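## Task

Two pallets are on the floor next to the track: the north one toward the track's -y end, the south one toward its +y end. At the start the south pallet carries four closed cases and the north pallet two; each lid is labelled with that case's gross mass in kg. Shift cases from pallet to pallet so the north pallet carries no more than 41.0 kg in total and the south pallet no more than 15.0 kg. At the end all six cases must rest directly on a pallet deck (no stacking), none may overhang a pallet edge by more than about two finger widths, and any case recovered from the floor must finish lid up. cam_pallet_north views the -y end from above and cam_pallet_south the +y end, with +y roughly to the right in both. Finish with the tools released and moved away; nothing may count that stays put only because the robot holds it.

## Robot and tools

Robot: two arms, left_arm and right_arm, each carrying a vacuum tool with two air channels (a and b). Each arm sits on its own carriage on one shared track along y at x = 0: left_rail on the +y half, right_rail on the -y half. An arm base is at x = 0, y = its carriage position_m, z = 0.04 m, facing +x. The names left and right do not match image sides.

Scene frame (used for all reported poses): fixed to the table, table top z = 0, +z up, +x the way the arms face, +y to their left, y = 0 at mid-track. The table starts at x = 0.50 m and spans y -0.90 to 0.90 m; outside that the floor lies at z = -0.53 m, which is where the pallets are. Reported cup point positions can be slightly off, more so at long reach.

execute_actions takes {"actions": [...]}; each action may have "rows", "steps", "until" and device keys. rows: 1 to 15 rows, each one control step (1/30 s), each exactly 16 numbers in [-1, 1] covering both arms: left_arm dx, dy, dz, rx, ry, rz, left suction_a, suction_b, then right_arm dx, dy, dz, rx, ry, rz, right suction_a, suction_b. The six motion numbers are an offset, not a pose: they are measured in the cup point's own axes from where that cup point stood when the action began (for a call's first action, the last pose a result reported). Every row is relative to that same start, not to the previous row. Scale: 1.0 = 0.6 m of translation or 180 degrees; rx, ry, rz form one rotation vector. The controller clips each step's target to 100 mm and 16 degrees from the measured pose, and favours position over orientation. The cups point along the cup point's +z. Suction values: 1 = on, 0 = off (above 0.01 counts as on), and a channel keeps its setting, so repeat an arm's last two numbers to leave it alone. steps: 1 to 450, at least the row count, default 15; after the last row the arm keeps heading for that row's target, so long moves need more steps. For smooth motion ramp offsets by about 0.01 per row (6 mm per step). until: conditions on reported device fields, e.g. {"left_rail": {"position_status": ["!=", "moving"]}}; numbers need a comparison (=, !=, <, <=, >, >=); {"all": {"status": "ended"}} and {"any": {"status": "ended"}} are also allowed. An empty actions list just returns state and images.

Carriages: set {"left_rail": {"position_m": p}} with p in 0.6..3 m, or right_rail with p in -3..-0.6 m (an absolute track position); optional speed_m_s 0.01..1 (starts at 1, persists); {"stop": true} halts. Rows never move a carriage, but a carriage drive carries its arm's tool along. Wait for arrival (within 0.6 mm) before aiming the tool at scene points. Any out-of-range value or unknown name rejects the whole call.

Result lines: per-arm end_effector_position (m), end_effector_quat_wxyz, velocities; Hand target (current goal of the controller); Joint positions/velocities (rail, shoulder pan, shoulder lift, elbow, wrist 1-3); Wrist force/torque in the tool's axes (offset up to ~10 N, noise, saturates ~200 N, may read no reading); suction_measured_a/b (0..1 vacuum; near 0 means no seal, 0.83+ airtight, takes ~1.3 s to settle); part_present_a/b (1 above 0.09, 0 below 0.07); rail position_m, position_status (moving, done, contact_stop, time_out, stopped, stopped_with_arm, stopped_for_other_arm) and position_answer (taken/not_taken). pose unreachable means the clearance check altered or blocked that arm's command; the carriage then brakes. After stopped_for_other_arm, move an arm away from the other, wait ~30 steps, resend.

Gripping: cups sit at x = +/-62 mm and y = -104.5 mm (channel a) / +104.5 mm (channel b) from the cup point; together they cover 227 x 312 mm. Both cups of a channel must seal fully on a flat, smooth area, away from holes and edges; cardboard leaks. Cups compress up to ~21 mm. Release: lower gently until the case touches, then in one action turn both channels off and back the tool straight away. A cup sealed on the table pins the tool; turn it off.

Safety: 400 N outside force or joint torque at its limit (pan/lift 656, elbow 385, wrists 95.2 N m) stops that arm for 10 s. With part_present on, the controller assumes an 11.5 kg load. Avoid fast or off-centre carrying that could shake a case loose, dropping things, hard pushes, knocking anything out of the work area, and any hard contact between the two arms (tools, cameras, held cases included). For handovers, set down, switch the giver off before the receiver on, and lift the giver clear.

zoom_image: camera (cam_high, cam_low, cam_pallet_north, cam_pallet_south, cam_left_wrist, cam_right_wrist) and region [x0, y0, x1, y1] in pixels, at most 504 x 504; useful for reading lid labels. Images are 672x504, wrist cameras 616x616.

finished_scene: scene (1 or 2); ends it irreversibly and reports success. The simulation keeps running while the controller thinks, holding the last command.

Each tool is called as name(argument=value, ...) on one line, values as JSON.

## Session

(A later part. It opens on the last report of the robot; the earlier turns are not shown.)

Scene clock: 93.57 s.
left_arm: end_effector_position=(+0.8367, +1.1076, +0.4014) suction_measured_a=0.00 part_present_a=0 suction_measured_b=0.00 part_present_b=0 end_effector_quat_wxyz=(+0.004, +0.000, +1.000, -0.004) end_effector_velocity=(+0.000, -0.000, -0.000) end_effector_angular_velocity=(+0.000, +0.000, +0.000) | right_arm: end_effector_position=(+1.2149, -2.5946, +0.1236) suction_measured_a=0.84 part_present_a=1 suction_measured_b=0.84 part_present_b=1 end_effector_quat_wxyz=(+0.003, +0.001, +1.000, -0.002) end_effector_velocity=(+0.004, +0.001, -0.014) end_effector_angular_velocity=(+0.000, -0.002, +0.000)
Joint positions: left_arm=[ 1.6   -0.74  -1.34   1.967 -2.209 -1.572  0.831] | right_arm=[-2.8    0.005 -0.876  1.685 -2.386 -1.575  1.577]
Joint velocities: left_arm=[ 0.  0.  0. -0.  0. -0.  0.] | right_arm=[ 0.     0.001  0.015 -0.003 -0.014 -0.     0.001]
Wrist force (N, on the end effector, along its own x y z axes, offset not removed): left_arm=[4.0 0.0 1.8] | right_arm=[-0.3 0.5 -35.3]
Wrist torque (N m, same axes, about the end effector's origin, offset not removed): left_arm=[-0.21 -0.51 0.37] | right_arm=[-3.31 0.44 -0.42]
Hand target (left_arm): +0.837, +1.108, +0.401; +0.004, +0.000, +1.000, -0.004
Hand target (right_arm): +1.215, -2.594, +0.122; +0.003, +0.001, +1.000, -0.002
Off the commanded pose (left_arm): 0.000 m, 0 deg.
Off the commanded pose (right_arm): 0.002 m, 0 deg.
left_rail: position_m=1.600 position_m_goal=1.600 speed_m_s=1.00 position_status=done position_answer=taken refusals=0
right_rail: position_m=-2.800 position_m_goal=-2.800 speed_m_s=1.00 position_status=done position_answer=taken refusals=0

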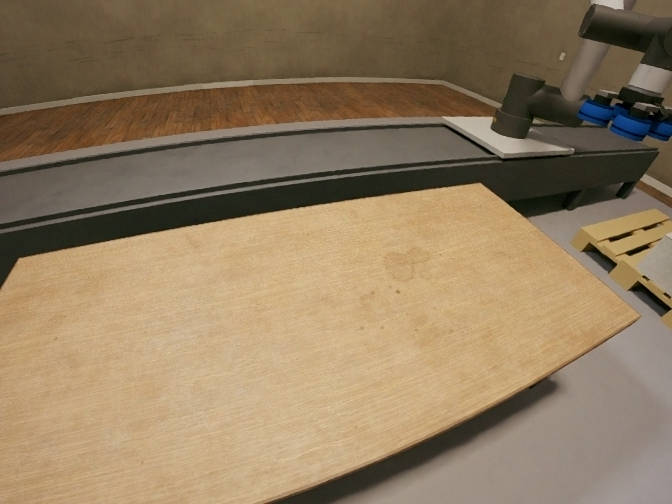

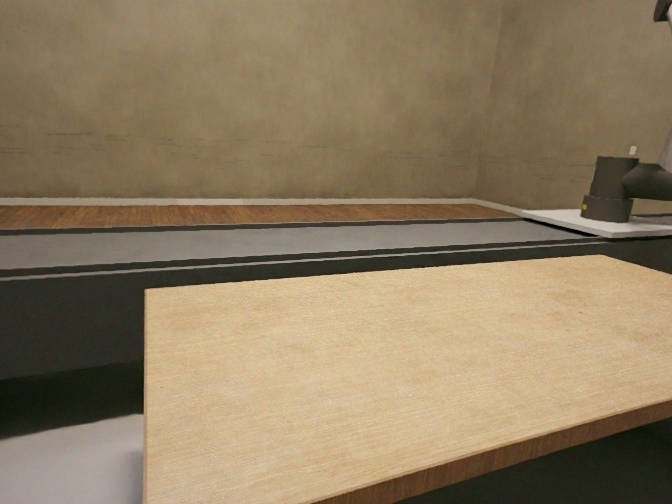

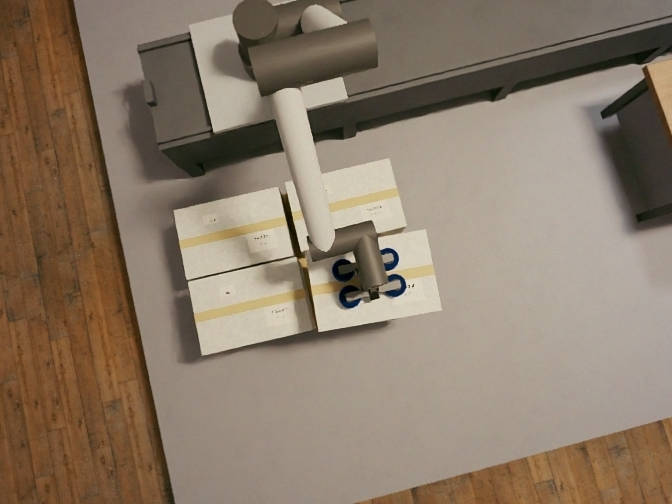

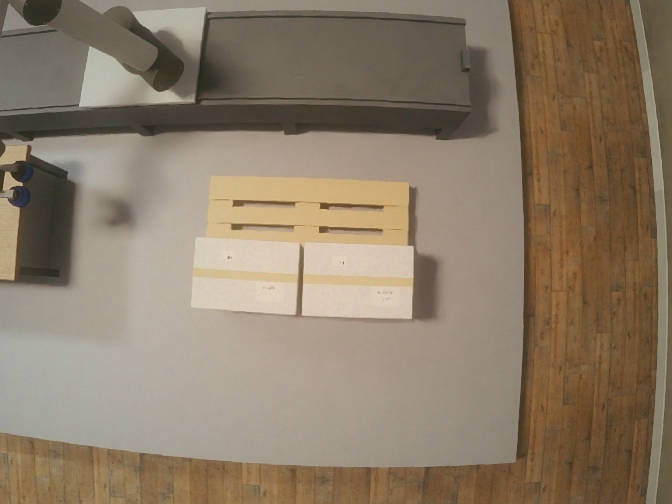

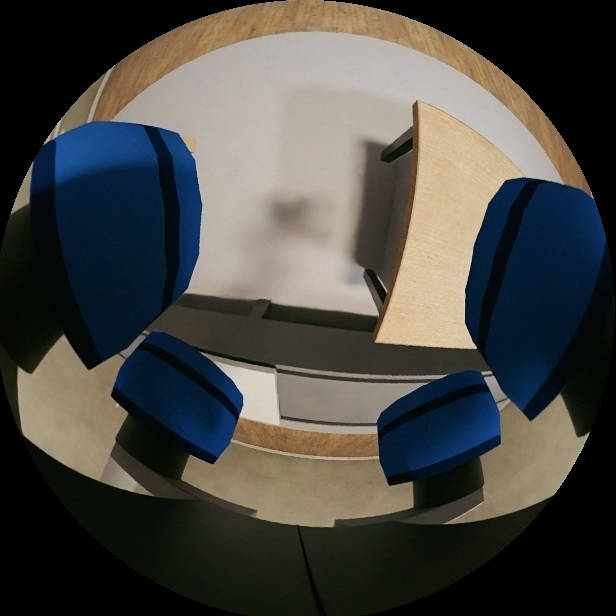

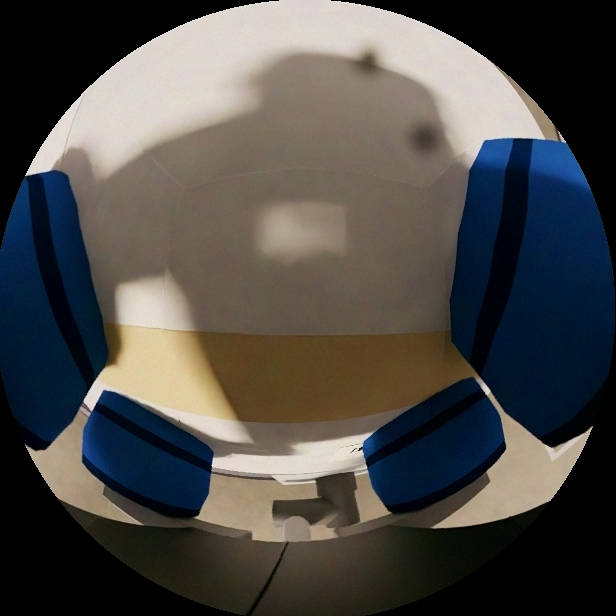

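execute_actions(actions=[{"rows":[[0,0,0,0,0,0,0,0,0.01,0,0.02,0,0,0,1,1],[0,0,0,0,0,0,0,0,0.02,-0.005,0.04,0,0,0,1,1],[0,0,0,0,0,0,0,0,0.022,-0.005,0.06,0,0,0,1,1],[0,0,0,0,0,0,0,0,0.022,-0.005,0.08,0,0,0,1,1],[0,0,0,0,0,0,0,0,0.022,-0.005,0.1,0,0,0,1,1],[0,0,0,0,0,0,0,0,0.022,-0.005,0.12,0,0,0,1,1],[0,0,0,0,0,0,0,0,0.022,-0.005,0.14,0,0,0,1,1]],"steps":14}])

zoom_image(camera="cam_pallet_north", region=[180, 140, 480, 370])

Scene clock: 94.47 s.
left_arm: end_effector_position=(+0.8367, +1.1076, +0.4014) suction_measured_a=0.00 part_present_a=0 suction_measured_b=0.00 part_present_b=0 end_effector_quat_wxyz=(+0.004, +0.000, +1.000, -0.004) end_effector_velocity=(-0.000, -0.000, +0.000) end_effector_angular_velocity=(-0.000, -0.000, -0.000) | right_arm: end_effector_position=(+1.2020, -2.5975, +0.0492) suction_measured_a=0.84 part_present_a=1 suction_measured_b=0.84 part_present_b=1 end_effector_quat_wxyz=(+0.003, +0.001, +1.000, -0.002) end_effector_velocity=(+0.002, -0.002, -0.073) end_effector_angular_velocity=(+0.000, -0.009, -0.000)
Joint positions: left_arm=[ 1.6   -0.74  -1.34   1.967 -2.209 -1.572  0.831] | right_arm=[-2.8    0.002 -0.82   1.719 -2.474 -1.575  1.574]
Joint velocities: left_arm=[ 0. -0. -0. -0.  0. -0.  0.] | right_arm=[ 0.    -0.002  0.068  0.01  -0.086 -0.    -0.001]
Wrist force (N, on the end effector, along its own x y z axes, offset not removed): left_arm=[5.8 -0.8 2.5] | right_arm=[2.1 2.7 -30.3]
Wrist torque (N m, same axes, about the end effector's origin, offset not removed): left_arm=[-0.45 -0.79 0.38] | right_arm=[-3.28 0.27 -0.42]
Hand target (left_arm): +0.837, +1.108, +0.401; +0.004, +0.000, +1.000, -0.004
Hand target (right_arm): +1.202, -2.598, +0.040; +0.003, +0.001, +1.000, -0.002
Off the commanded pose (left_arm): 0.000 m, 0 deg.
Off the commanded pose (right_arm): 0.010 m, 0 deg.
left_rail: position_m=1.600 position_m_goal=1.600 speed_m_s=1.00 position_status=done position_answer=taken refusals=0
right_rail: position_m=-2.800 position_m_goal=-2.800 speed_m_s=1.00 position_status=done position_answer=taken refusals=0

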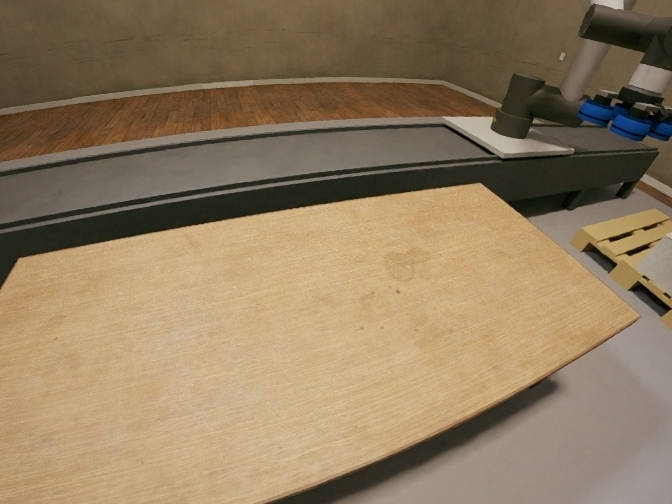

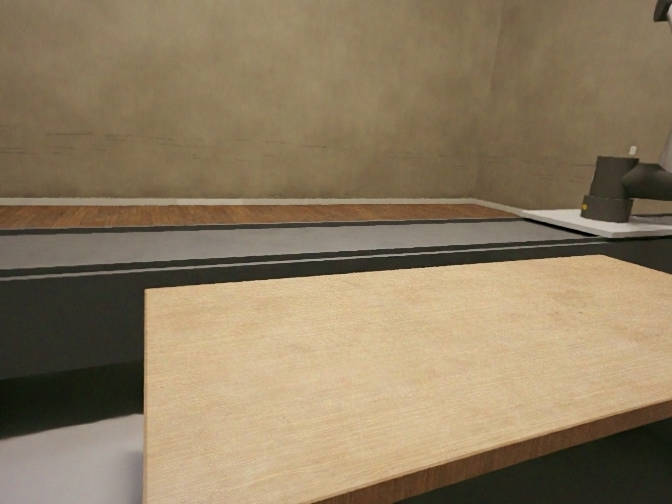

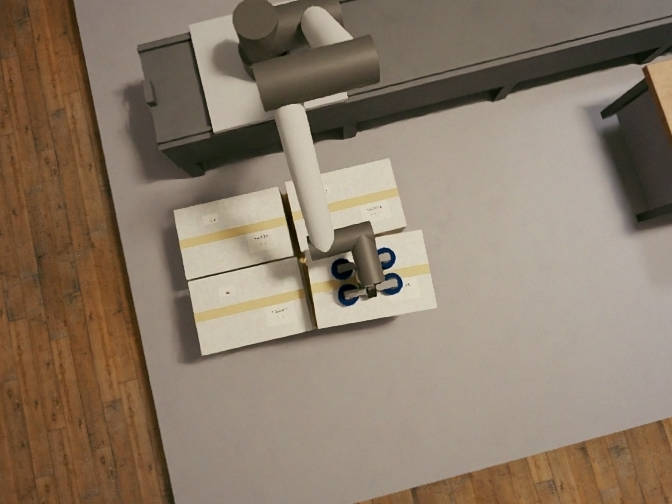

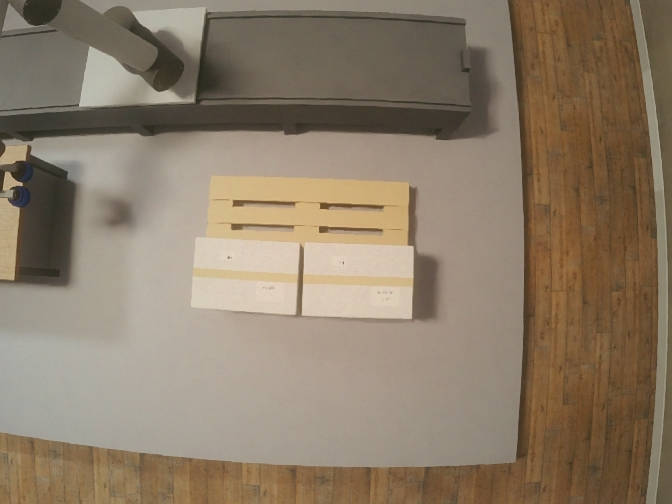

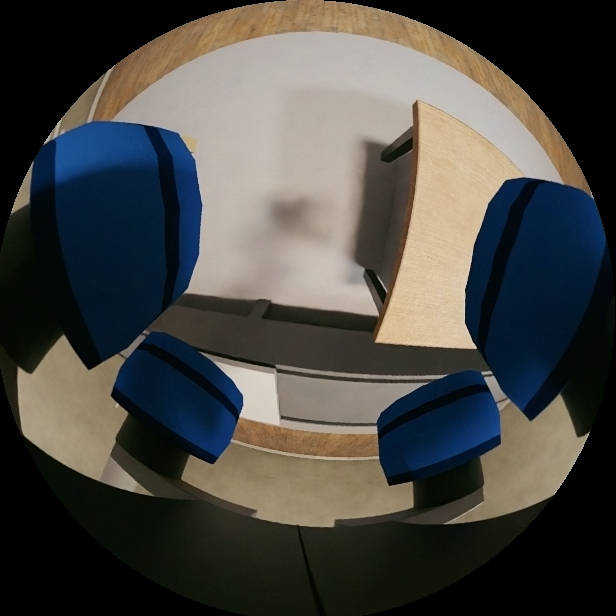

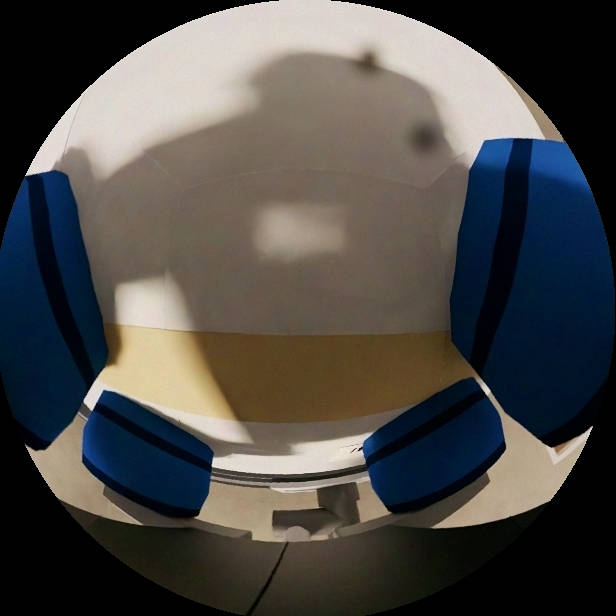

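Region (180, 140, 480, 370) of cam_pallet_north's 672x504 image, scaled by 1.680, with more detail than that image has; it fills the top 386 rows of this view, and the rest is white.

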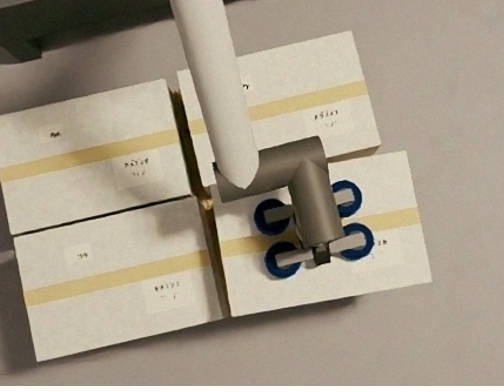

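execute_actions(actions=[{"rows":[[0,0,0,0,0,0,0,0,0,0,0.04,0,0,0,1,1],[0,0,0,0,0,0,0,0,0,0,0.07,0,0,0,1,1],[0,0,0,0,0,0,0,0,0,0,0.1,0,0,0,1,1],[0,0,0,0,0,0,0,0,0,0,0.13,0,0,0,1,1],[0,0,0,0,0,0,0,0,0,0,0.16,0,0,0,1,1],[0,0,0,0,0,0,0,0,0,0,0.19,0,0,0,1,1],[0,0,0,0,0,0,0,0,0,0,0.22,0,0,0,1,1],[0,0,0,0,0,0,0,0,0,0,0.25,0,0,0,1,1],[0,0,0,0,0,0,0,0,0,0,0.28,0,0,0,1,1],[0,0,0,0,0,0,0,0,0,0,0.3,0,0,0,1,1]],"steps":24}])

Scene clock: 95.50 s.
left_arm: end_effector_position=(+0.8367, +1.1076, +0.4014) suction_measured_a=0.00 part_present_a=0 suction_measured_b=0.00 part_present_b=0 end_effector_quat_wxyz=(+0.004, +0.000, +1.000, -0.004) end_effector_velocity=(+0.000, +0.000, +0.000) end_effector_angular_velocity=(-0.000, -0.000, -0.000) | right_arm: end_effector_position=(+1.2026, -2.5986, -0.1278) suction_measured_a=0.84 part_present_a=1 suction_measured_b=0.84 part_present_b=1 end_effector_quat_wxyz=(+0.003, +0.001, +1.000, -0.002) end_effector_velocity=(+0.005, +0.001, -0.021) end_effector_angular_velocity=(+0.000, -0.002, -0.000)
Joint positions: left_arm=[ 1.6   -0.74  -1.34   1.967 -2.209 -1.572  0.831] | right_arm=[-2.8    0.001 -0.648  1.71  -2.638 -1.575  1.574]
Joint velocities: left_arm=[ 0.  0. -0. -0.  0.  0.  0.] | right_arm=[ 0.     0.001  0.025 -0.012 -0.014  0.     0.001]
Wrist force (N, on the end effector, along its own x y z axes, offset not removed): left_arm=[4.8 0.1 2.9] | right_arm=[0.6 1.5 -38.2]
Wrist torque (N m, same axes, about the end effector's origin, offset not removed): left_arm=[-0.28 -0.65 0.32] | right_arm=[-3.13 0.42 -0.40]
Hand target (left_arm): +0.837, +1.108, +0.401; +0.004, +0.000, +1.000, -0.004
Hand target (right_arm): +1.203, -2.598, -0.131; +0.003, +0.001, +1.000, -0.002
Off the commanded pose (left_arm): 0.000 m, 0 deg.
Off the commanded pose (right_arm): 0.003 m, 0 deg.
left_rail: position_m=1.600 position_m_goal=1.600 speed_m_s=1.00 position_status=done position_answer=taken refusals=0
right_rail: position_m=-2.800 position_m_goal=-2.800 speed_m_s=1.00 position_status=done position_answer=taken refusals=0

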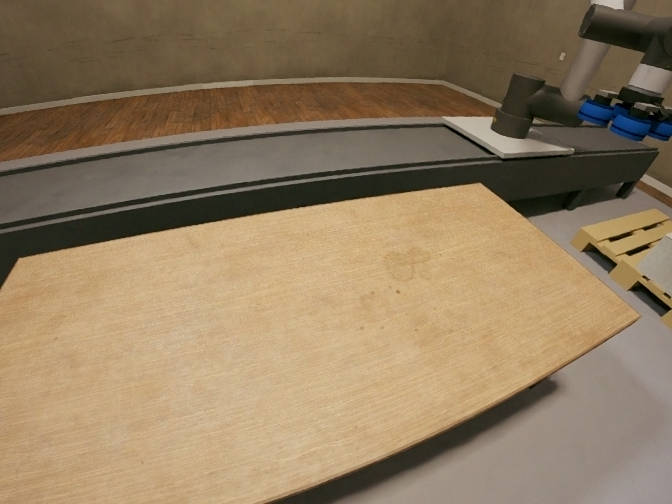

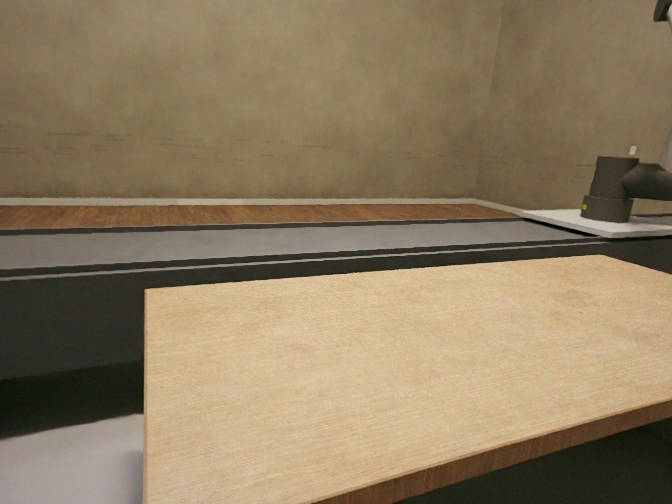

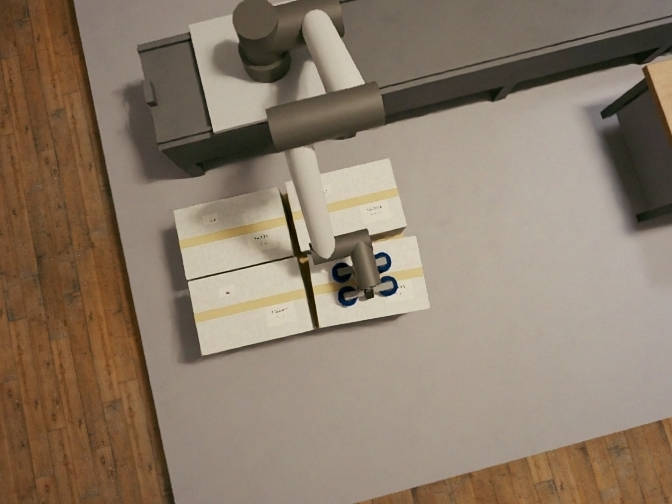

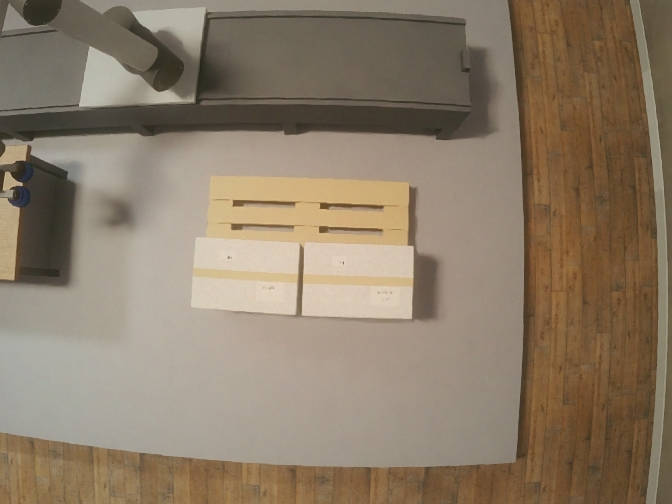

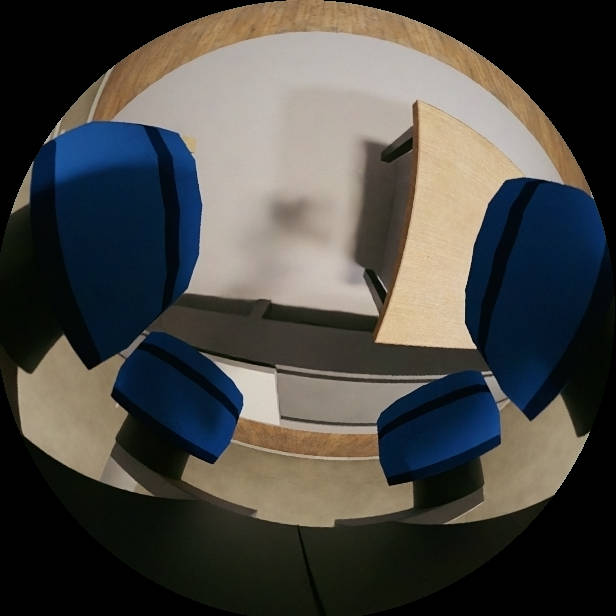

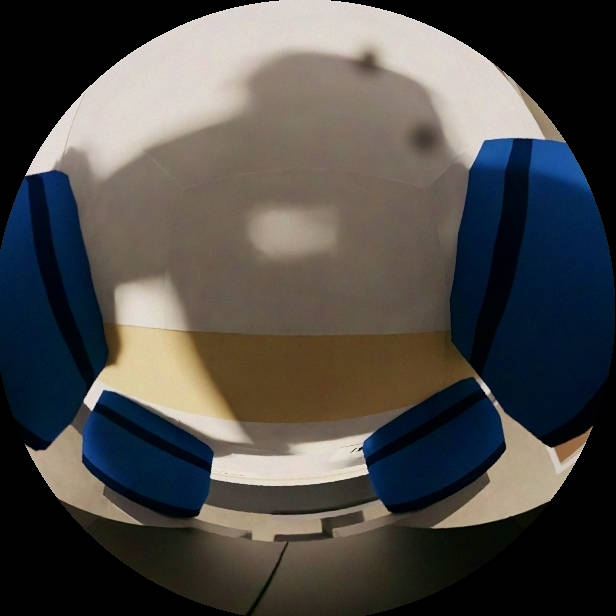

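execute_actions(actions=[{"rows":[[0,0,0,0,0,0,0,0,0,0,0.012,0,0,0,1,1],[0,0,0,0,0,0,0,0,0,0,0.022,0,0,0,1,1],[0,0,0,0,0,0,0,0,0,0,0.03,0,0,0,1,1],[0,0,0,0,0,0,0,0,0,0,0.036,0,0,0,1,1]],"steps":12}])

Scene clock: 96.10 s.
left_arm: end_effector_position=(+0.8367, +1.1076, +0.4014) suction_measured_a=0.00 part_present_a=0 suction_measured_b=0.00 part_present_b=0 end_effector_quat_wxyz=(+0.004, +0.000, +1.000, -0.004) end_effector_velocity=(-0.000, +0.000, +0.000) end_effector_angular_velocity=(-0.000, -0.000, +0.000) | right_arm: end_effector_position=(+1.2027, -2.5984, -0.1472) suction_measured_a=0.84 part_present_a=1 suction_measured_b=0.84 part_present_b=1 end_effector_quat_wxyz=(+0.002, +0.001, +1.000, -0.002) end_effector_velocity=(+0.001, -0.000, -0.016) end_effector_angular_velocity=(-0.000, -0.001, +0.000)
Joint positions: left_arm=[ 1.6   -0.74  -1.34   1.967 -2.209 -1.572  0.831] | right_arm=[-2.8    0.001 -0.628  1.706 -2.654 -1.575  1.574]
Joint velocities: left_arm=[ 0.  0. -0.  0.  0.  0. -0.] | right_arm=[ 0.    -0.     0.017 -0.004 -0.014 -0.    -0.001]
Wrist force (N, on the end effector, along its own x y z axes, offset not removed): left_arm=[4.6 -1.4 2.5] | right_arm=[0.0 2.7 -40.4]
Wrist torque (N m, same axes, about the end effector's origin, offset not removed): left_arm=[-0.45 -0.61 0.36] | right_arm=[-2.99 0.50 -0.45]
Hand target (left_arm): +0.837, +1.108, +0.401; +0.004, +0.000, +1.000, -0.004
Hand target (right_arm): +1.203, -2.599, -0.149; +0.003, +0.001, +1.000, -0.002
Off the commanded pose (left_arm): 0.000 m, 0 deg.
Off the commanded pose (right_arm): 0.002 m, 0 deg.
left_rail: position_m=1.600 position_m_goal=1.600 speed_m_s=1.00 position_status=done position_answer=taken refusals=0
right_rail: position_m=-2.800 position_m_goal=-2.800 speed_m_s=1.00 position_status=done position_answer=taken refusals=0

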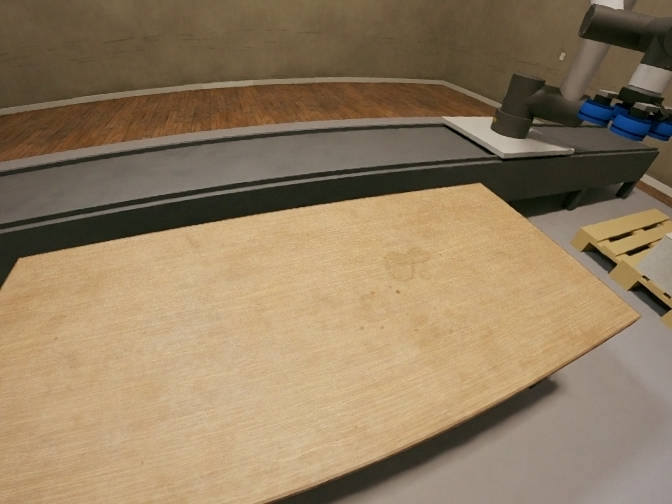

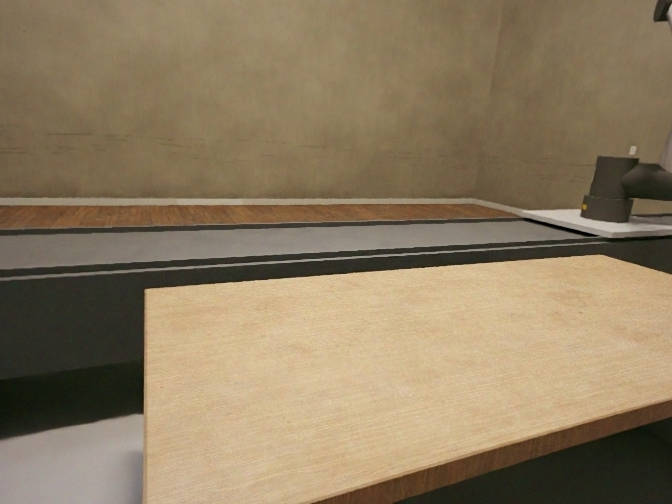

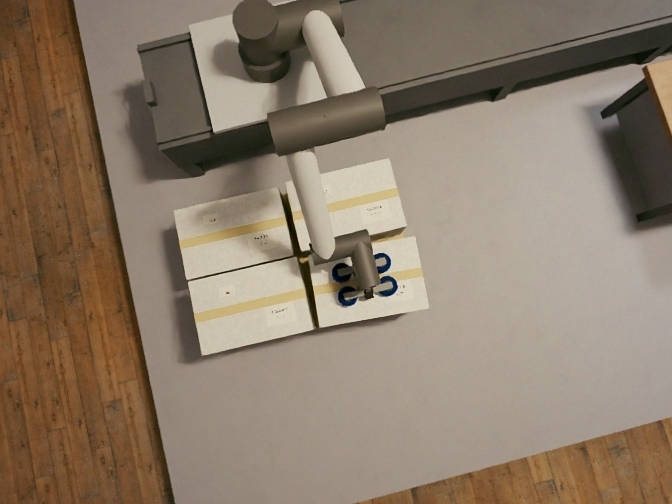

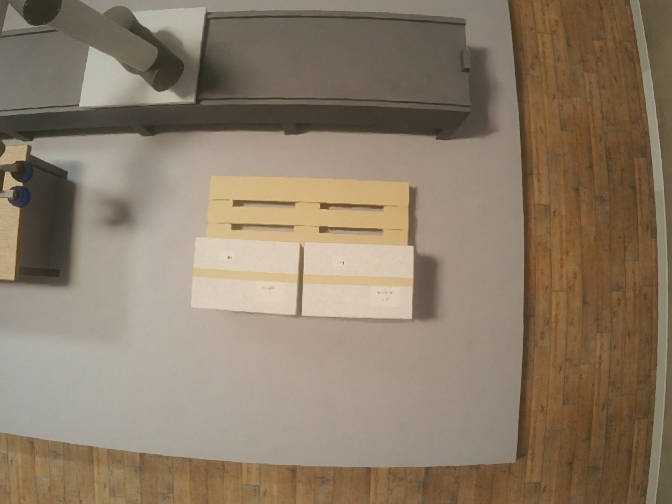

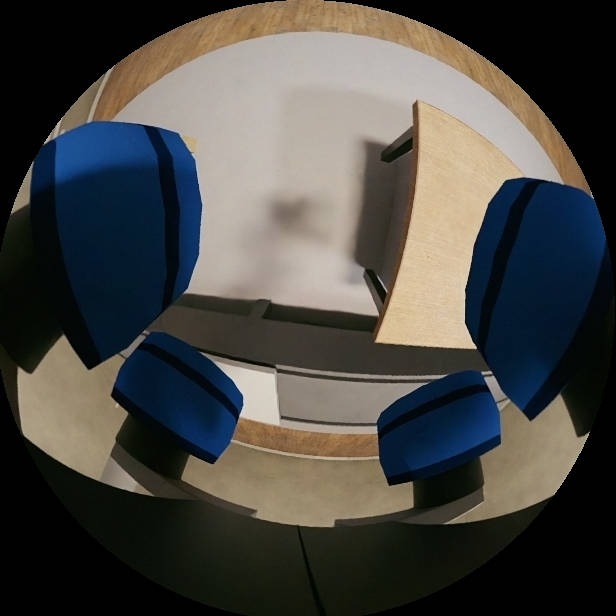

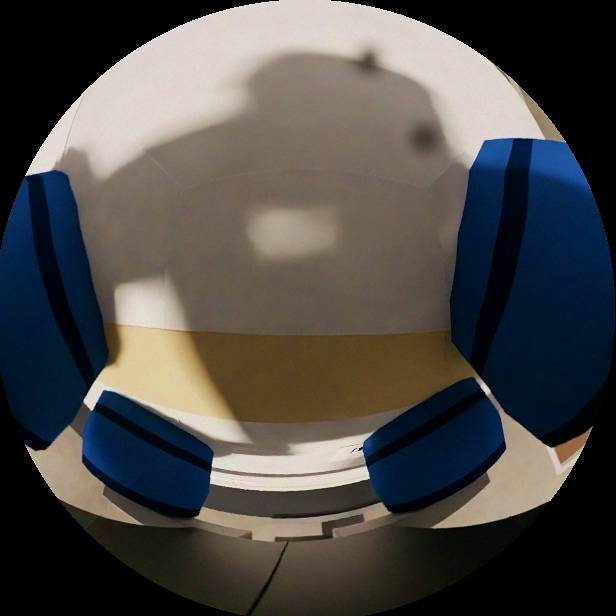

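Now ≈ -0.149. Go 6 mm.

execute_actions(actions=[{"rows":[[0,0,0,0,0,0,0,0,0,0,0.008,0,0,0,1,1],[0,0,0,0,0,0,0,0,0,0,0.014,0,0,0,1,1]],"steps":10}])

Scene clock: 96.63 s.
left_arm: end_effector_position=(+0.8367, +1.1076, +0.4014) suction_measured_a=0.00 part_present_a=0 suction_measured_b=0.00 part_present_b=0 end_effector_quat_wxyz=(+0.004, +0.000, +1.000, -0.004) end_effector_velocity=(-0.000, -0.000, +0.000) end_effector_angular_velocity=(+0.000, -0.000, -0.000) | right_arm: end_effector_position=(+1.2027, -2.5986, -0.1547) suction_measured_a=0.84 part_present_a=1 suction_measured_b=0.84 part_present_b=1 end_effector_quat_wxyz=(+0.002, +0.001, +1.000, -0.002) end_effector_velocity=(+0.000, +0.000, -0.007) end_effector_angular_velocity=(+0.000, -0.000, -0.000)
Joint positions: left_arm=[ 1.6   -0.74  -1.34   1.967 -2.209 -1.572  0.831] | right_arm=[-2.8    0.001 -0.62   1.704 -2.66  -1.575  1.574]
Joint velocities: left_arm=[ 0. -0. -0. -0.  0.  0. -0.] | right_arm=[ 0.     0.     0.008 -0.002 -0.006 -0.     0.   ]
Wrist force (N, on the end effector, along its own x y z axes, offset not removed): left_arm=[2.9 1.0 3.5] | right_arm=[2.3 0.6 -33.7]
Wrist torque (N m, same axes, about the end effector's origin, offset not removed): left_arm=[-0.16 -0.38 0.41] | right_arm=[-3.43 0.14 -0.40]
Hand target (left_arm): +0.837, +1.108, +0.401; +0.004, +0.000, +1.000, -0.004
Hand target (right_arm): +1.203, -2.598, -0.156; +0.002, +0.001, +1.000, -0.002
Off the commanded pose (left_arm): 0.000 m, 0 deg.
Off the commanded pose (right_arm): 0.001 m, 0 deg.
left_rail: position_m=1.600 position_m_goal=1.600 speed_m_s=1.00 position_status=done position_answer=taken refusals=0
right_rail: position_m=-2.800 position_m_goal=-2.800 speed_m_s=1.00 position_status=done position_answer=taken refusals=0

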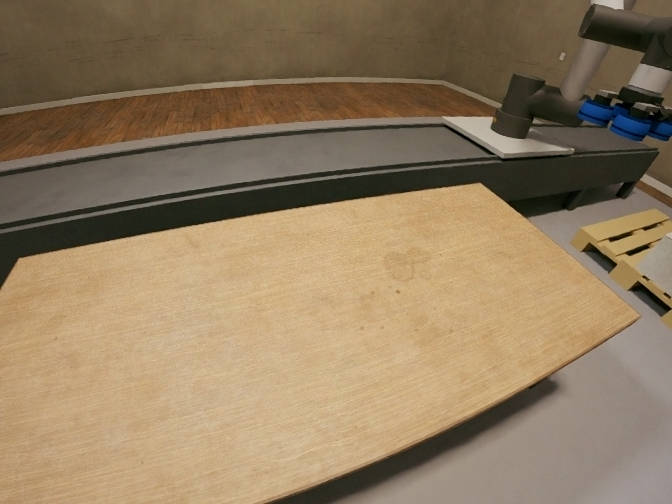

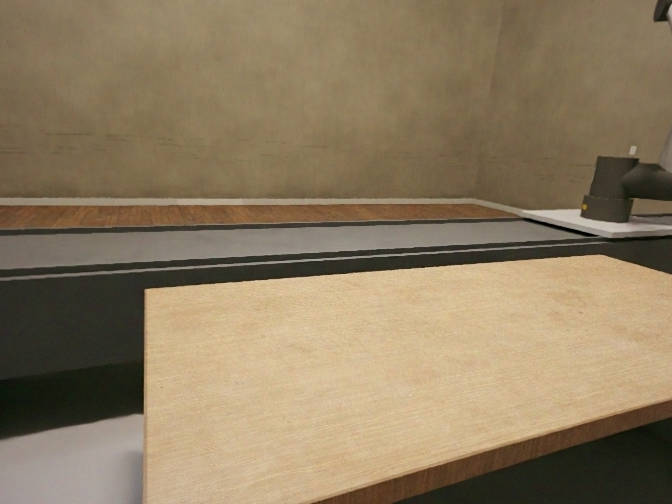

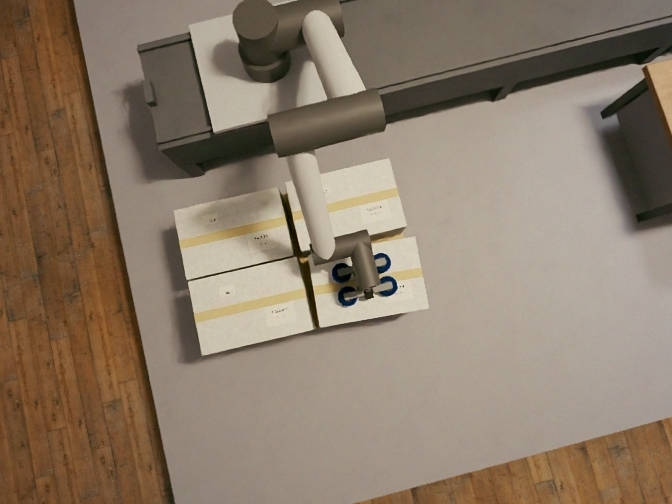

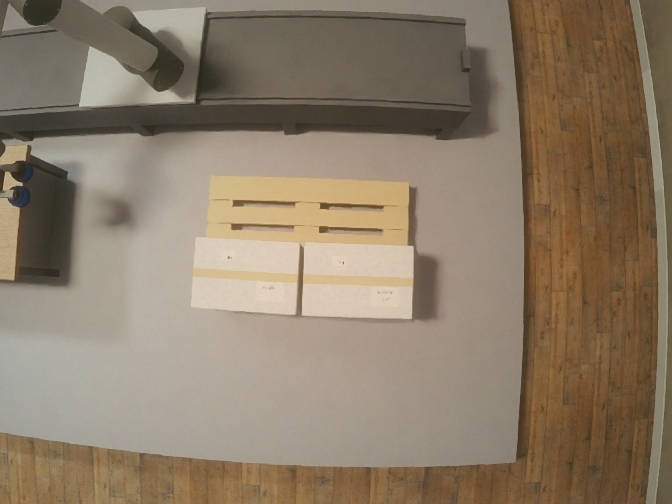

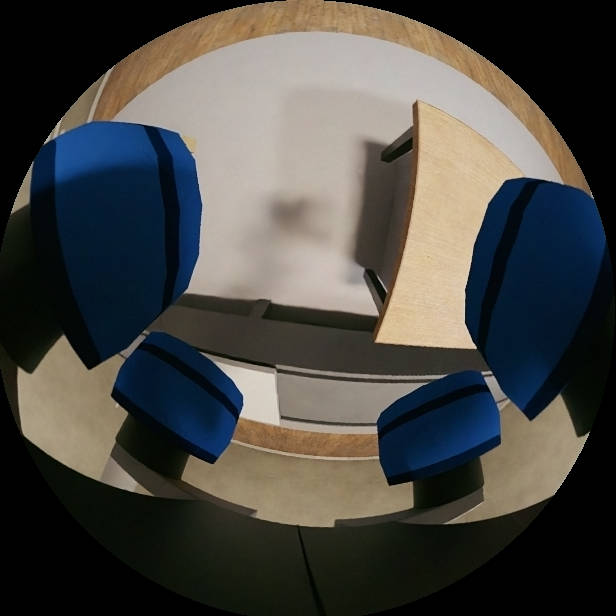

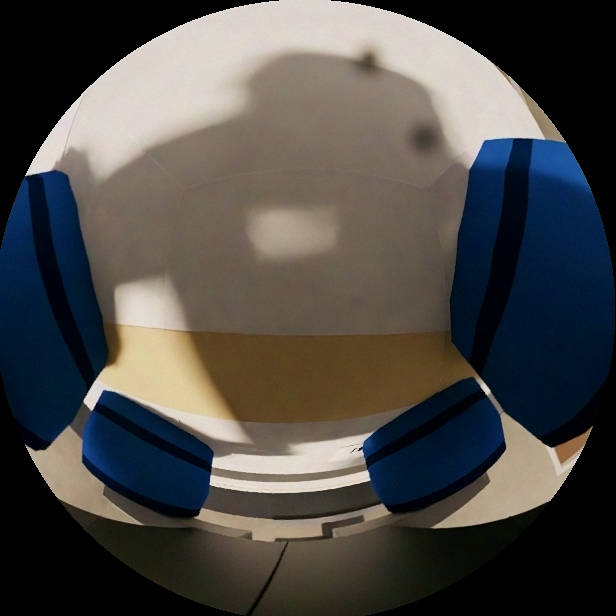

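execute_actions(actions=[{"rows":[[0,0,0,0,0,0,0,0,0,0,0.004,0,0,0,1,1],[0,0,0,0,0,0,0,0,0,0,0.007,0,0,0,1,1]],"steps":9}])

Scene clock: 97.03 s.
left_arm: end_effector_position=(+0.8367, +1.1076, +0.4014) suction_measured_a=0.00 part_present_a=0 suction_measured_b=0.00 part_present_b=0 end_effector_quat_wxyz=(+0.004, +0.000, +1.000, -0.004) end_effector_velocity=(+0.000, +0.000, -0.000) end_effector_angular_velocity=(+0.000, +0.000, -0.000) | right_arm: end_effector_position=(+1.2027, -2.5986, -0.1583) suction_measured_a=0.84 part_present_a=1 suction_measured_b=0.84 part_present_b=1 end_effector_quat_wxyz=(+0.002, +0.001, +1.000, -0.002) end_effector_velocity=(+0.000, +0.000, -0.005) end_effector_angular_velocity=(+0.000, -0.000, -0.000)
Joint positions: left_arm=[ 1.6   -0.74  -1.34   1.967 -2.209 -1.572  0.831] | right_arm=[-2.8    0.001 -0.616  1.703 -2.663 -1.575  1.574]
Joint velocities: left_arm=[ 0.  0.  0. -0.  0. -0.  0.] | right_arm=[ 0.     0.     0.005 -0.001 -0.004 -0.     0.   ]
Wrist force (N, on the end effector, along its own x y z axes, offset not removed): left_arm=[5.1 -0.6 2.2] | right_arm=[1.2 -1.9 -36.7]
Wrist torque (N m, same axes, about the end effector's origin, offset not removed): left_arm=[-0.41 -0.60 0.32] | right_arm=[-3.65 0.47 -0.41]
Hand target (left_arm): +0.837, +1.108, +0.401; +0.004, +0.000, +1.000, -0.004
Hand target (right_arm): +1.203, -2.599, -0.159; +0.002, +0.001, +1.000, -0.002
Off the commanded pose (left_arm): 0.000 m, 0 deg.
Off the commanded pose (right_arm): 0.001 m, 0 deg.
left_rail: position_m=1.600 position_m_goal=1.600 speed_m_s=1.00 position_status=done position_answer=taken refusals=0
right_rail: position_m=-2.800 position_m_goal=-2.800 speed_m_s=1.00 position_status=done position_answer=taken refusals=0

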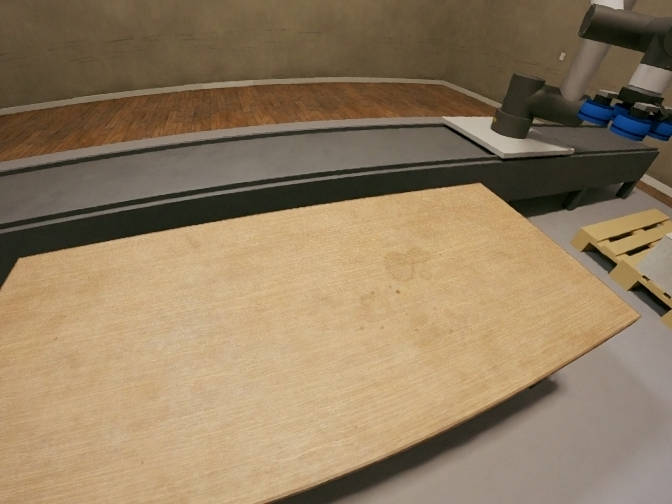

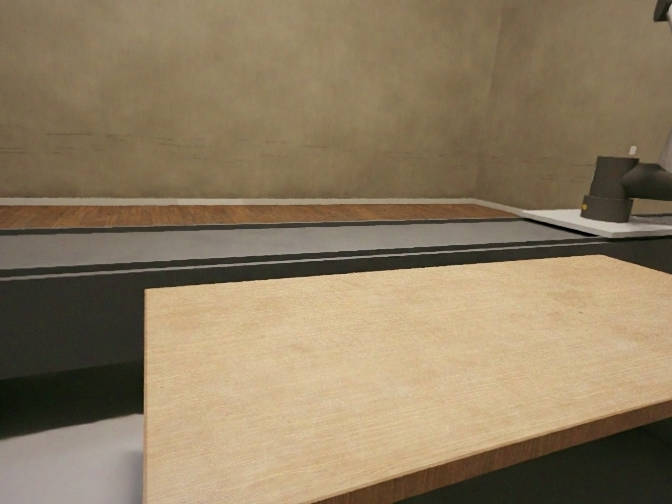

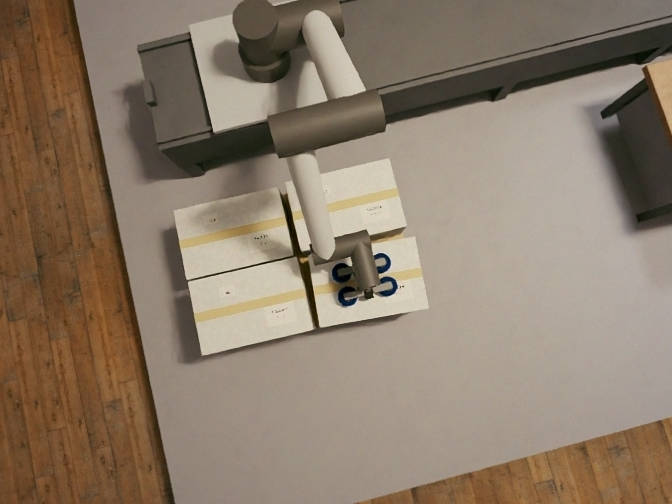

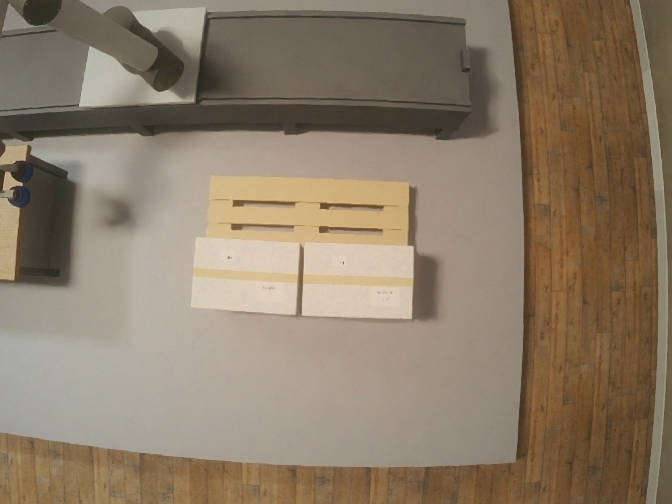

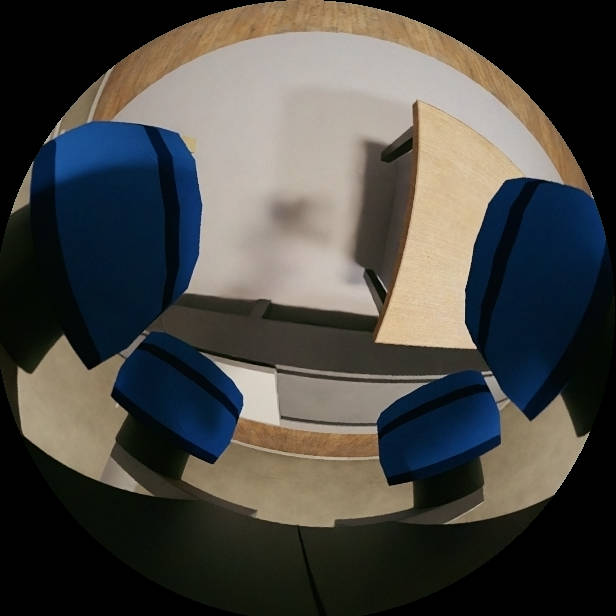

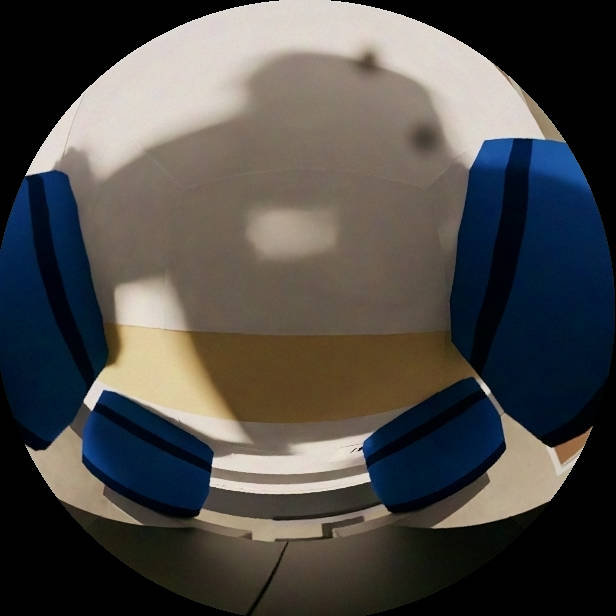

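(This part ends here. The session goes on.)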